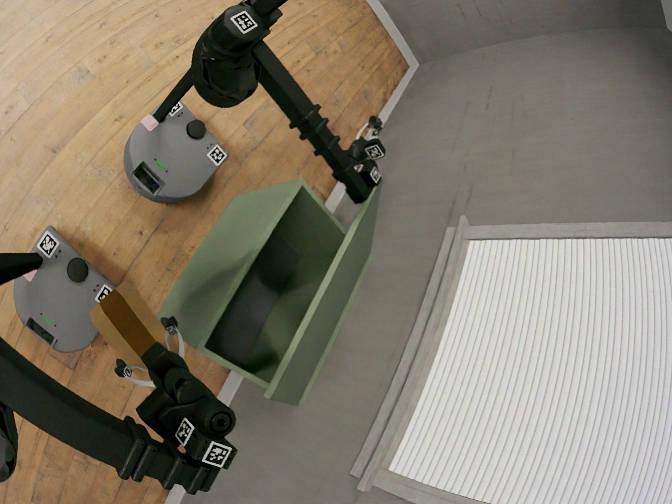

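Emit:
{"method": "execute_actions", "body": {
  "actions": [
    {"r1":{"joints":{"lift_m":0.570,"arm_m":0.211}},"r2":{"base":{"translate_m":0.19}}}
  ],
  "cameras": []
}}

Emit:
{"method": "execute_actions", "body": {
  "actions": [
    {"r1":{"joints":{"lift_m":0.593,"arm_m":0.235}},"r2":{"base":{"rotate_rad":0.385},"joints":{"wrist_yaw_rad":-0.36,"head_pan_rad":-1.3}}}
  ],
  "cameras": []
}}

Emit:
{"method": "execute_actions", "body": {
  "actions": [
    {"r1":{"joints":{"lift_m":0.614,"arm_m":0.262}}}
  ],
  "cameras": ["r2_head_camera"]
}}

Emit:
{"method": "execute_actions", "body": {
  "actions": [
    {"r1":{"joints":{"lift_m":0.635,"arm_m":0.295}}}
  ],
  "cameras": []
}}

Emit:
{"method": "execute_actions", "body": {
  "actions": [
    {"r1":{"joints":{"lift_m":0.644,"arm_m":0.34}},"r2":{"joints":{"arm_m":0.15}}}
  ],
  "cameras": []
}}

Emit:
{"method": "execute_actions", "body": {
  "actions": [
    {"r1":{"joints":{"arm_m":0.41}},"r2":{"joints":{"arm_m":0.3}}}
  ],
  "cameras": ["r2_head_camera","r2_nav_camera","r1_nav_camera"]
}}

Scene clock: 153.20 s.
r1.base_odometry: x=+1.695 y=+0.221 heading=+2.210 (m, m, rad; r1's odometry frame)
r1.turned_by_wheels: +0.000 (rad since the last result)
r1.turned_by_imu: +0.001 (rad since the last result)
r1.base_tilt: forward=+0.8 right=-2.1 (deg)
r1.lidar_m: 2.07 2.14 2.88 2.51 3.05 0.51 0.41 0.49 0.35 0.34 0.80 1.07
r1.head_depth_mm: 712 818 1000 963 1322 1029 1121 / 709 782 996 847 1339 - - / 702 777 990 762 1299 990 1137 / 702 775 982 778 1270 1130 1137 / 697 776 973 1206 1335 1237 1119 / 684 776 968 1203 1364 1232 1121 / 696 805 962 1187 1358 1236 1123
r1.base_status: not commanded
r1.joint_positions: lift_m=+0.569 arm_m=+0.210 wrist_yaw_rad=+1.571 wrist_pitch_rad=-0.021 wrist_roll_rad=+0.019 gripper_m=+0.000 head_pan_rad=-1.563 head_tilt_rad=-0.890
r1.joint_status: all done
r1.motor_effort: left_wheel=+1(1) right_wheel=+1(0) lift_m=+61(65) arm_m=+8(10) wrist_yaw_rad=-1(1) wrist_pitch_rad=+12(12) wrist_roll_rad=+0(0) gripper_m=-2(1) head_pan_rad=-1(2) head_tilt_rad=-6(5) (%)
r1.hand_pose: x=+0.2343 y=-0.3552 z=+0.6782 quat_wxyz=(+0.501, +0.510, -0.499, +0.490) (m; r1's base frame)
r1.wrist_depth_mm: - - - - - 720 485 / - - - - - 709 481 / - - - - - 716 484 / - - - - - 706 488 / - - - - - 709 488 / - - - - - 713 485 / - - - - - 709 483
r2.base_odometry: x=-1.256 y=-0.842 heading=-2.019 (m, m, rad; r2's odometry frame)
r2.turned_by_wheels: +0.000 (rad since the last result)
r2.turned_by_imu: +0.000 (rad since the last result)
r2.base_tilt: forward=-2.1 right=+0.1 (deg)
r2.lidar_m: 0.42 0.38 3.12 2.53 3.09 2.35 2.24 1.16 0.37 0.35 0.36 0.49
r2.head_depth_mm: 713 794 916 1009 1242 1219 - / 755 836 992 963 1330 1214 600 / 806 896 1072 979 1384 953 1115 / 850 977 1172 1062 1315 1051 1147 / 923 1073 1250 680 1012 1243 1096 / 993 1168 1402 761 1385 1283 1007 / 1079 1289 1560 1617 575 1269 1002
r2.base_status: done
r2.joint_positions: lift_m=+0.710 arm_m=+0.060 wrist_yaw_rad=-0.298 wrist_pitch_rad=-1.565 wrist_roll_rad=-0.013 gripper_m=+0.086 head_pan_rad=-0.907 head_tilt_rad=-0.790
r2.joint_status: not commanded
r2.motor_effort: left_wheel=-2(5) right_wheel=+2(8) lift_m=+16(16) arm_m=-3(3) wrist_yaw_rad=-2(1) wrist_pitch_rad=-2(2) wrist_roll_rad=+1(1) gripper_m=-18(19) head_pan_rad=+4(4) head_tilt_rad=-3(3) (%)
r2.hand_pose: x=-0.0150 y=-0.1837 z=+0.5926 quat_wxyz=(+0.426, +0.422, -0.567, -0.565) (m; r2's base frame)
r2.wrist_depth_mm: 642 638 114 112 351 688 683 / 304 349 115 114 113 695 688 / 476 665 118 117 116 707 702 / 760 770 121 120 119 719 727 / 786 617 124 123 122 744 752 / 801 - 128 127 126 775 765 / 829 638 131 130 129 793 783
pictures: none
No camera images: the call's "cameras" was empty. Leave "cameras" out to get every camera's image.

Scene clock: 154.77 s.
r1.base_odometry: x=+1.695 y=+0.221 heading=+2.210 (m, m, rad; r1's odometry frame)
r1.turned_by_wheels: +0.000 (rad since the last result)
r1.turned_by_imu: +0.000 (rad since the last result)
r1.base_tilt: forward=+0.8 right=-2.1 (deg)
r1.lidar_m: 2.07 2.14 2.88 2.51 3.07 2.80 0.41 0.49 0.35 0.34 0.80 1.07
r1.head_depth_mm: 713 819 1002 1225 1310 995 1132 / 707 784 998 1182 1314 - - / 704 778 991 927 1318 991 1135 / 699 775 984 978 1285 1129 1135 / 695 777 974 1169 1353 1243 1118 / 685 775 967 1197 1359 1238 1117 / 696 807 961 1188 1364 1237 1119
r1.base_status: not commanded
r1.joint_positions: lift_m=+0.592 arm_m=+0.234 wrist_yaw_rad=+1.571 wrist_pitch_rad=-0.021 wrist_roll_rad=+0.019 gripper_m=+0.000 head_pan_rad=-1.563 head_tilt_rad=-0.890
r1.joint_status: all done
r1.motor_effort: left_wheel=+0(1) right_wheel=+1(1) lift_m=+60(61) arm_m=+8(8) wrist_yaw_rad=-1(1) wrist_pitch_rad=+12(12) wrist_roll_rad=+0(0) gripper_m=-3(3) head_pan_rad=-3(3) head_tilt_rad=-6(5) (%)
r1.hand_pose: x=+0.2343 y=-0.3792 z=+0.7013 quat_wxyz=(+0.501, +0.510, -0.499, +0.490) (m; r1's base frame)
r1.wrist_depth_mm: - - - - - 670 470 / - - - - - 685 461 / - - - - - 675 460 / - - - - - 670 458 / - - - - - 686 464 / - - - - - 678 464 / - - - - - 665 459
r2.base_odometry: x=-1.256 y=-0.842 heading=-1.634 (m, m, rad; r2's odometry frame)
r2.turned_by_wheels: +0.385 (rad since the last result)
r2.turned_by_imu: +0.389 (rad since the last result)
r2.base_tilt: forward=-2.2 right=+0.1 (deg)
r2.lidar_m: 0.38 3.11 2.53 2.69 2.48 2.24 1.39 0.88 0.35 0.36 0.43 0.42
r2.head_depth_mm: 716 792 922 1018 1244 - - / 760 837 992 1095 1333 - - / 805 893 1072 1243 1381 951 565 / 850 974 1147 1138 1316 1056 1129 / 926 1074 1232 665 1015 1245 1093 / 996 1173 1343 769 1404 1286 1008 / 1080 1295 1511 1662 550 1290 1002
r2.base_status: done
r2.joint_positions: lift_m=+0.710 arm_m=+0.060 wrist_yaw_rad=-0.357 wrist_pitch_rad=-1.565 wrist_roll_rad=-0.013 gripper_m=+0.086 head_pan_rad=-1.293 head_tilt_rad=-0.790
r2.joint_status: all done
r2.motor_effort: left_wheel=-2(7) right_wheel=+3(7) lift_m=+16(16) arm_m=-3(3) wrist_yaw_rad=-1(2) wrist_pitch_rad=-1(2) wrist_roll_rad=+0(1) gripper_m=-19(18) head_pan_rad=-2(28) head_tilt_rad=-3(3) (%)
r2.hand_pose: x=-0.0137 y=-0.1842 z=+0.5926 quat_wxyz=(+0.409, +0.405, -0.579, -0.577) (m; r2's base frame)
r2.wrist_depth_mm: 417 393 114 112 289 309 672 / 738 720 115 114 113 683 692 / 745 742 118 117 116 708 716 / 772 596 121 120 119 731 739 / 797 600 125 123 122 739 736 / 809 - 128 127 126 752 765 / 817 843 131 130 129 783 769
pictures: none
No camera images: the call's "cameras" was empty. Leave "cameras" out to get every camera's image.

Scene clock: 155.93 s.
r1.base_odometry: x=+1.695 y=+0.221 heading=+2.210 (m, m, rad; r1's odometry frame)
r1.turned_by_wheels: +0.000 (rad since the last result)
r1.turned_by_imu: +0.000 (rad since the last result)
r1.base_tilt: forward=+1.1 right=-2.1 (deg)
r1.lidar_m: 2.07 2.14 2.88 2.52 3.06 2.80 0.41 0.49 0.35 0.34 0.80 1.08
r1.head_depth_mm: 711 817 973 1230 1309 962 1128 / 709 783 973 1193 - - - / 703 781 984 1291 1311 993 1143 / 700 776 981 1017 1310 1129 1139 / 698 777 975 1132 1384 1238 1125 / 683 777 968 1163 1379 1232 1115 / 697 805 961 1156 1362 1239 1122
r1.base_status: not commanded
r1.joint_positions: lift_m=+0.613 arm_m=+0.261 wrist_yaw_rad=+1.571 wrist_pitch_rad=-0.021 wrist_roll_rad=+0.019 gripper_m=+0.000 head_pan_rad=-1.563 head_tilt_rad=-0.890
r1.joint_status: all done
r1.motor_effort: left_wheel=+0(0) right_wheel=+1(1) lift_m=+59(65) arm_m=+9(9) wrist_yaw_rad=-1(1) wrist_pitch_rad=+12(12) wrist_roll_rad=+0(0) gripper_m=-2(2) head_pan_rad=-3(2) head_tilt_rad=-5(5) (%)
r1.hand_pose: x=+0.2343 y=-0.4062 z=+0.7223 quat_wxyz=(+0.501, +0.510, -0.499, +0.490) (m; r1's base frame)
r1.wrist_depth_mm: - - - - - 631 428 / - - - - - 632 432 / - - - - - 624 431 / - - - - - 620 427 / - - - - - 634 431 / - - - - - 628 427 / - - - - - 623 424
r2.base_odometry: x=-1.256 y=-0.842 heading=-1.634 (m, m, rad; r2's odometry frame)
r2.turned_by_wheels: +0.000 (rad since the last result)
r2.turned_by_imu: +0.000 (rad since the last result)
r2.base_tilt: forward=-2.2 right=+0.0 (deg)
r2.lidar_m: 0.38 3.10 2.54 2.69 2.47 2.24 1.39 0.88 0.35 0.36 0.44 0.42
r2.head_depth_mm: 713 797 921 1034 1251 - - / 758 840 994 1142 1329 - - / 804 897 1064 1242 1386 957 567 / 849 975 1109 1191 1313 1057 1123 / 922 1079 765 706 1015 1242 1091 / 995 1177 1257 762 1422 1279 1001 / 1078 1288 1519 1683 534 1289 1008
r2.base_status: not commanded
r2.joint_positions: lift_m=+0.710 arm_m=+0.060 wrist_yaw_rad=-0.357 wrist_pitch_rad=-1.565 wrist_roll_rad=-0.013 gripper_m=+0.086 head_pan_rad=-1.293 head_tilt_rad=-0.790
r2.joint_status: not commanded
r2.motor_effort: left_wheel=-2(2) right_wheel=+3(2) lift_m=+16(16) arm_m=-3(3) wrist_yaw_rad=-4(2) wrist_pitch_rad=-2(2) wrist_roll_rad=+1(1) gripper_m=-18(18) head_pan_rad=-3(2) head_tilt_rad=-3(4) (%)
r2.hand_pose: x=-0.0137 y=-0.1842 z=+0.5926 quat_wxyz=(+0.409, +0.405, -0.579, -0.577) (m; r2's base frame)
r2.wrist_depth_mm: 416 391 114 112 290 307 676 / 726 720 115 114 113 694 687 / 737 742 118 117 116 719 706 / 770 600 121 120 119 743 719 / 780 607 124 123 122 746 745 / 810 - 128 126 125 767 756 / 837 809 132 130 129 799 782
pictures: r2_head_camera (sideways: a quarter turn clockwise sets it upright)
camera_calibration (this result's frames):
r2_head_camera: T_world_to_cam=[[-0.194686, 0.720442, -0.665628, 0.88537], [0.966711, 0.255802, -0.00588157, 0.000245309], [0.166031, -0.644615, -0.74626, 0.928275], [0, 0, 0, 1]] pos_world=[0.0180092, -0.0395403, 1.28206]
Images, in order (width x height): r2_head_camera 896x504.

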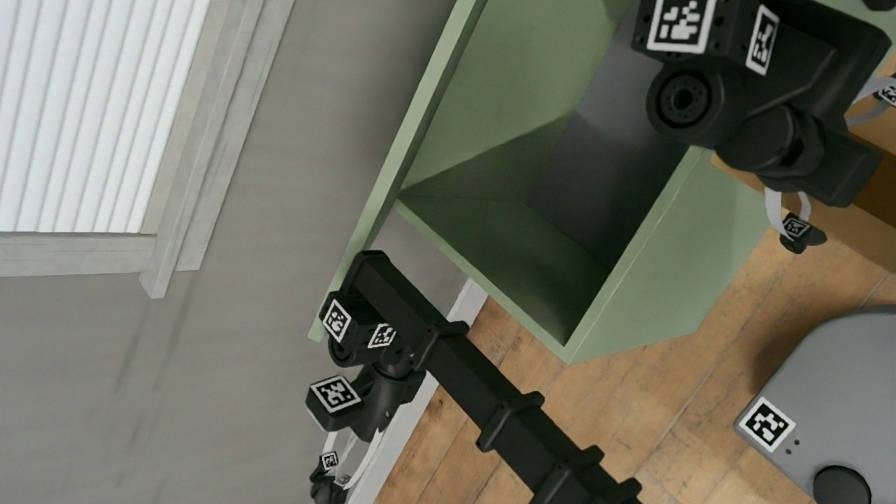

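Scene clock: 157.20 s.
r1.base_odometry: x=+1.695 y=+0.221 heading=+2.210 (m, m, rad; r1's odometry frame)
r1.turned_by_wheels: +0.000 (rad since the last result)
r1.turned_by_imu: +0.000 (rad since the last result)
r1.base_tilt: forward=+0.9 right=-2.2 (deg)
r1.lidar_m: 2.07 2.14 2.88 2.52 3.08 2.79 0.41 0.49 0.35 0.34 0.80 1.08
r1.head_depth_mm: 711 817 928 1219 1315 963 - / 709 780 922 1174 - 1007 1128 / 705 779 940 1246 1316 991 1137 / 700 776 926 1280 1316 1130 1133 / 698 773 974 1304 1378 1239 1120 / 683 778 966 1241 1371 1231 1119 / 695 808 959 1230 1359 1238 1119
r1.base_status: not commanded
r1.joint_positions: lift_m=+0.634 arm_m=+0.294 wrist_yaw_rad=+1.571 wrist_pitch_rad=-0.021 wrist_roll_rad=+0.019 gripper_m=+0.000 head_pan_rad=-1.563 head_tilt_rad=-0.890
r1.joint_status: all done
r1.motor_effort: left_wheel=+0(0) right_wheel=+2(2) lift_m=+58(61) arm_m=+8(9) wrist_yaw_rad=-1(1) wrist_pitch_rad=+12(12) wrist_roll_rad=+0(0) gripper_m=-2(2) head_pan_rad=-2(3) head_tilt_rad=-6(6) (%)
r1.hand_pose: x=+0.2343 y=-0.4392 z=+0.7433 quat_wxyz=(+0.501, +0.510, -0.499, +0.490) (m; r1's base frame)
r1.wrist_depth_mm: - - - - - 572 392 / - - - - - 577 387 / - - - - - 570 389 / - - - - - 563 388 / - - - - - 569 385 / - - - - 948 569 392 / - - - - - 580 391
r2.base_odometry: x=-1.256 y=-0.842 heading=-1.634 (m, m, rad; r2's odometry frame)
r2.turned_by_wheels: +0.000 (rad since the last result)
r2.turned_by_imu: +0.000 (rad since the last result)
r2.base_tilt: forward=-2.1 right=+0.1 (deg)
r2.lidar_m: 0.38 3.11 2.54 2.68 2.47 2.24 1.39 0.88 0.35 0.36 0.44 0.42
r2.head_depth_mm: 716 796 923 907 1253 - - / 759 838 962 1142 1337 - - / 806 897 997 1239 1380 958 566 / 851 972 767 1233 1313 1057 1129 / 927 1082 711 1467 1019 1234 1094 / 1001 1176 801 580 1439 1290 1006 / 1077 1286 1576 1693 526 1281 1004
r2.base_status: not commanded
r2.joint_positions: lift_m=+0.710 arm_m=+0.060 wrist_yaw_rad=-0.357 wrist_pitch_rad=-1.565 wrist_roll_rad=-0.013 gripper_m=+0.086 head_pan_rad=-1.293 head_tilt_rad=-0.790
r2.joint_status: not commanded
r2.motor_effort: left_wheel=-2(1) right_wheel=+2(3) lift_m=+16(16) arm_m=-3(3) wrist_yaw_rad=-2(3) wrist_pitch_rad=-1(2) wrist_roll_rad=+0(1) gripper_m=-18(19) head_pan_rad=-2(3) head_tilt_rad=-3(3) (%)
r2.hand_pose: x=-0.0137 y=-0.1842 z=+0.5926 quat_wxyz=(+0.409, +0.405, -0.579, -0.577) (m; r2's base frame)
r2.wrist_depth_mm: 415 395 114 112 288 308 669 / 735 726 115 114 113 692 691 / 740 738 118 117 116 704 702 / 780 591 121 120 119 719 732 / 792 610 124 123 122 748 740 / 815 - 128 126 126 766 753 / 831 827 131 130 129 804 770
pictures: none
No camera images: the call's "cameras" was empty. Leave "cameras" out to get every camera's image.

Scene clock: 159.10 s.
r1.base_odometry: x=+1.695 y=+0.221 heading=+2.210 (m, m, rad; r1's odometry frame)
r1.turned_by_wheels: +0.000 (rad since the last result)
r1.turned_by_imu: +0.000 (rad since the last result)
r1.base_tilt: forward=+0.9 right=-1.9 (deg)
r1.lidar_m: 2.07 2.14 2.88 2.53 3.06 2.80 0.41 0.49 0.35 0.34 0.80 1.07
r1.head_depth_mm: 716 818 793 1228 1317 961 - / 709 783 780 1174 - 1006 1128 / 703 779 908 1208 1311 994 1130 / 701 778 749 1215 1312 1134 1134 / 698 775 951 1297 1380 1236 1118 / 682 775 965 1242 1370 1237 1120 / 696 807 957 1239 1358 1237 1125
r1.base_status: not commanded
r1.joint_positions: lift_m=+0.643 arm_m=+0.339 wrist_yaw_rad=+1.571 wrist_pitch_rad=-0.021 wrist_roll_rad=+0.019 gripper_m=+0.000 head_pan_rad=-1.563 head_tilt_rad=-0.890
r1.joint_status: all done
r1.motor_effort: left_wheel=+0(0) right_wheel=+2(2) lift_m=+56(59) arm_m=+7(9) wrist_yaw_rad=+0(1) wrist_pitch_rad=+12(12) wrist_roll_rad=+0(0) gripper_m=-3(2) head_pan_rad=-2(3) head_tilt_rad=-5(6) (%)
r1.hand_pose: x=+0.2343 y=-0.4843 z=+0.7524 quat_wxyz=(+0.501, +0.510, -0.499, +0.490) (m; r1's base frame)
r1.wrist_depth_mm: - - - - 906 498 339 / - - - - 905 498 334 / - - - - 931 496 336 / - - - - 920 496 341 / - - - - 936 498 338 / - - - - 835 485 338 / - - - - - 501 336
r2.base_odometry: x=-1.256 y=-0.842 heading=-1.634 (m, m, rad; r2's odometry frame)
r2.turned_by_wheels: +0.000 (rad since the last result)
r2.turned_by_imu: +0.000 (rad since the last result)
r2.base_tilt: forward=-2.2 right=+0.1 (deg)
r2.lidar_m: 0.38 3.11 2.53 2.68 2.47 2.24 1.39 0.88 0.36 0.36 0.43 0.42
r2.head_depth_mm: 716 797 857 932 - 1175 897 / 756 839 810 1142 - - 1011 / 804 892 861 1241 1387 638 594 / 852 968 684 1224 1312 1044 1095 / 925 1066 774 1543 1018 1236 1102 / 997 1175 1421 569 1462 1286 1004 / 1079 1282 1597 1699 527 1282 1007
r2.base_status: not commanded
r2.joint_positions: lift_m=+0.710 arm_m=+0.150 wrist_yaw_rad=-0.358 wrist_pitch_rad=-1.565 wrist_roll_rad=-0.013 gripper_m=+0.086 head_pan_rad=-1.293 head_tilt_rad=-0.790
r2.joint_status: all done
r2.motor_effort: left_wheel=-2(2) right_wheel=+3(3) lift_m=+16(16) arm_m=+5(3) wrist_yaw_rad=-2(2) wrist_pitch_rad=-2(2) wrist_roll_rad=+1(0) gripper_m=-18(18) head_pan_rad=-3(4) head_tilt_rad=-3(4) (%)
r2.hand_pose: x=-0.0137 y=-0.2734 z=+0.5926 quat_wxyz=(+0.408, +0.405, -0.579, -0.578) (m; r2's base frame)
r2.wrist_depth_mm: 407 576 114 112 630 403 297 / 354 311 115 114 113 283 295 / 744 730 118 117 116 697 713 / 757 753 121 120 119 726 712 / 773 619 125 123 122 760 744 / 811 - 128 126 126 767 766 / 825 645 131 130 129 787 782
pictures: none
No camera images: the call's "cameras" was empty. Leave "cameras" out to get every camera's image.

Scene clock: 161.47 s.
r1.base_odometry: x=+1.695 y=+0.221 heading=+2.210 (m, m, rad; r1's odometry frame)
r1.turned_by_wheels: +0.000 (rad since the last result)
r1.turned_by_imu: +0.000 (rad since the last result)
r1.base_tilt: forward=+0.8 right=-2.1 (deg)
r1.lidar_m: 2.07 2.13 2.89 2.52 3.06 2.79 0.41 0.49 0.35 0.34 0.80 1.08
r1.head_depth_mm: 712 774 854 1149 747 1033 - / 709 772 843 1181 - 1082 1134 / 704 769 928 1223 1304 990 1131 / 701 763 902 1154 1319 1130 1130 / 698 770 925 1222 1385 1237 1117 / 684 776 931 1202 1376 1235 1118 / 694 805 930 1191 1365 1246 1112
r1.base_status: not commanded
r1.joint_positions: lift_m=+0.643 arm_m=+0.409 wrist_yaw_rad=+1.571 wrist_pitch_rad=-0.021 wrist_roll_rad=+0.019 gripper_m=+0.000 head_pan_rad=-1.563 head_tilt_rad=-0.890
r1.joint_status: all done
r1.motor_effort: left_wheel=+0(0) right_wheel=+2(2) lift_m=+55(57) arm_m=+6(8) wrist_yaw_rad=-1(1) wrist_pitch_rad=+12(12) wrist_roll_rad=+0(0) gripper_m=-2(2) head_pan_rad=-3(2) head_tilt_rad=-6(7) (%)
r1.hand_pose: x=+0.2343 y=-0.5544 z=+0.7525 quat_wxyz=(+0.501, +0.510, -0.499, +0.490) (m; r1's base frame)
r1.wrist_depth_mm: - - - - 715 373 254 / - - - - 674 371 257 / - - - - 693 375 257 / - - - - 691 376 259 / - - - - 711 377 257 / - - - - 612 373 258 / - - - - 797 372 259
r2.base_odometry: x=-1.256 y=-0.842 heading=-1.634 (m, m, rad; r2's odometry frame)
r2.turned_by_wheels: +0.000 (rad since the last result)
r2.turned_by_imu: +0.000 (rad since the last result)
r2.base_tilt: forward=-2.2 right=+0.1 (deg)
r2.lidar_m: 0.38 3.12 2.54 2.68 2.47 2.24 1.39 0.88 0.35 0.36 0.43 0.42
r2.head_depth_mm: 711 794 723 - 1220 1212 892 / 759 833 815 1086 728 815 1053 / 806 866 905 1234 1338 706 1126 / 850 911 717 1236 1317 1058 1149 / 927 1045 848 1548 1012 1238 1095 / 997 1156 1422 566 1458 1290 1003 / 1075 1286 1592 1692 528 1292 1005
r2.base_status: not commanded
r2.joint_positions: lift_m=+0.710 arm_m=+0.300 wrist_yaw_rad=-0.359 wrist_pitch_rad=-1.565 wrist_roll_rad=-0.013 gripper_m=+0.086 head_pan_rad=-1.293 head_tilt_rad=-0.790
r2.joint_status: all done
r2.motor_effort: left_wheel=-2(2) right_wheel=+3(3) lift_m=+16(16) arm_m=+4(2) wrist_yaw_rad=-1(2) wrist_pitch_rad=-2(2) wrist_roll_rad=+1(1) gripper_m=-19(18) head_pan_rad=-4(2) head_tilt_rad=-3(3) (%)
r2.hand_pose: x=-0.0137 y=-0.4234 z=+0.5926 quat_wxyz=(+0.408, +0.405, -0.579, -0.578) (m; r2's base frame)
r2.wrist_depth_mm: 348 488 114 112 627 494 346 / 348 499 115 114 113 448 344 / 350 500 118 117 116 453 338 / 353 447 121 120 119 457 337 / 772 324 124 123 122 312 306 / 799 - 127 127 126 763 759 / 846 740 131 130 129 - 763
pictures: r1_nav_camera (sideways: a quarter turn counterclockwise sets it upright), r2_head_camera (sideways: a quarter turn clockwise sets it upright), r2_nav_camera (sideways: a quarter turn counterclockwise sets it upright)
camera_calibration (this result's frames):
r1_nav_camera: T_world_to_cam=[[0.00563421, -0.765585, 0.64331, -0.790782], [-0.998998, -0.0328758, -0.0303752, 0.0953264], [0.0444041, -0.642494, -0.765003, 0.951636], [0, 0, 0, 1]] pos_world=[0.0574297, 0.00914381, 1.23962]
r2_head_camera: T_world_to_cam=[[-0.194537, 0.720496, -0.665613, 0.88535], [0.966766, 0.255597, -0.00588196, 0.00024548], [0.165891, -0.644636, -0.746274, 0.928293], [0, 0, 0, 1]] pos_world=[0.0180007, -0.0395424, 1.28206]
r2_nav_camera: T_world_to_cam=[[0.165202, -0.660933, 0.732035, -0.91077], [-0.961746, -0.272414, -0.0289133, 0.0981232], [0.218526, -0.699255, -0.680653, 0.841888], [0, 0, 0, 1]] pos_world=[0.0608554, 0.0134664, 1.24259]
Images, in order (width x height): r1_nav_camera 672x504, r2_head_camera 896x504, r2_nav_camera 672x504.

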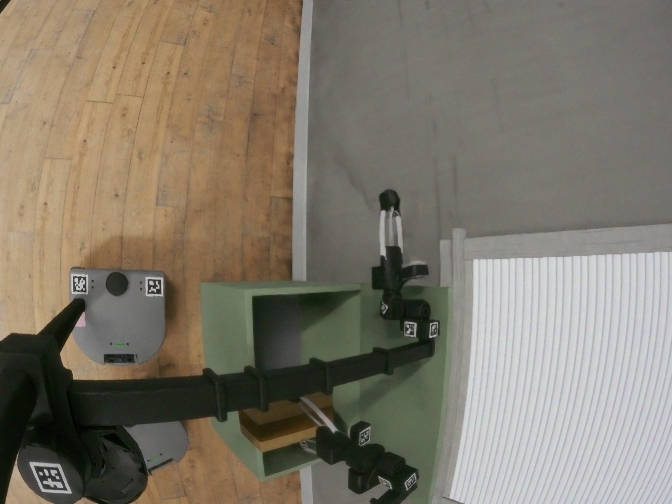

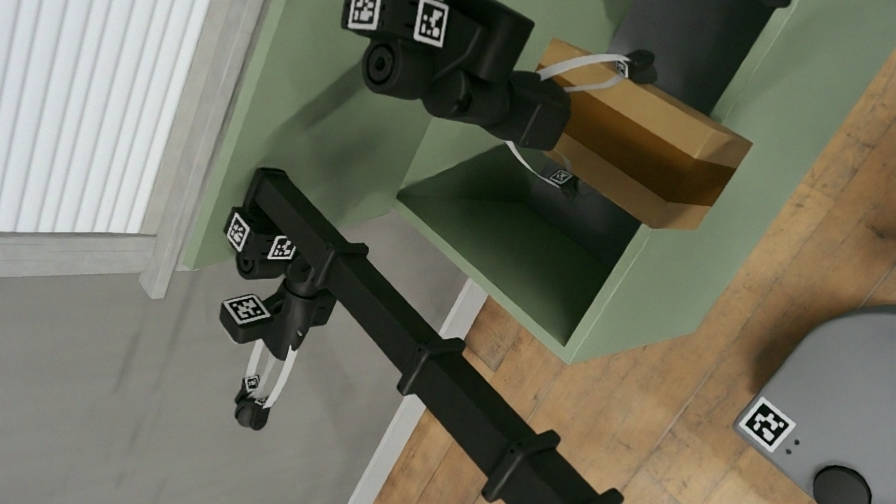

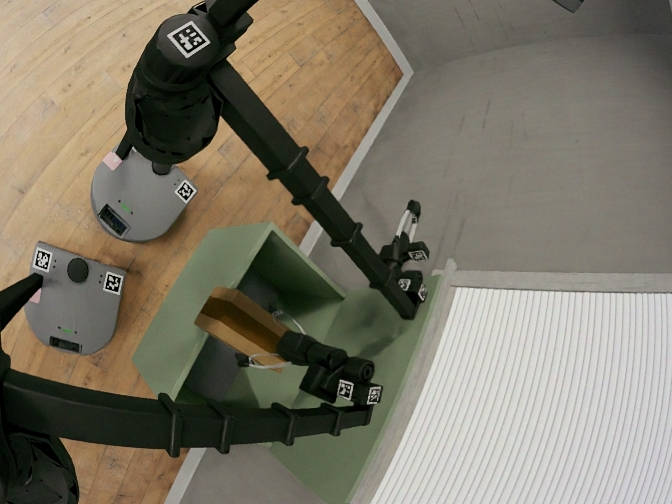

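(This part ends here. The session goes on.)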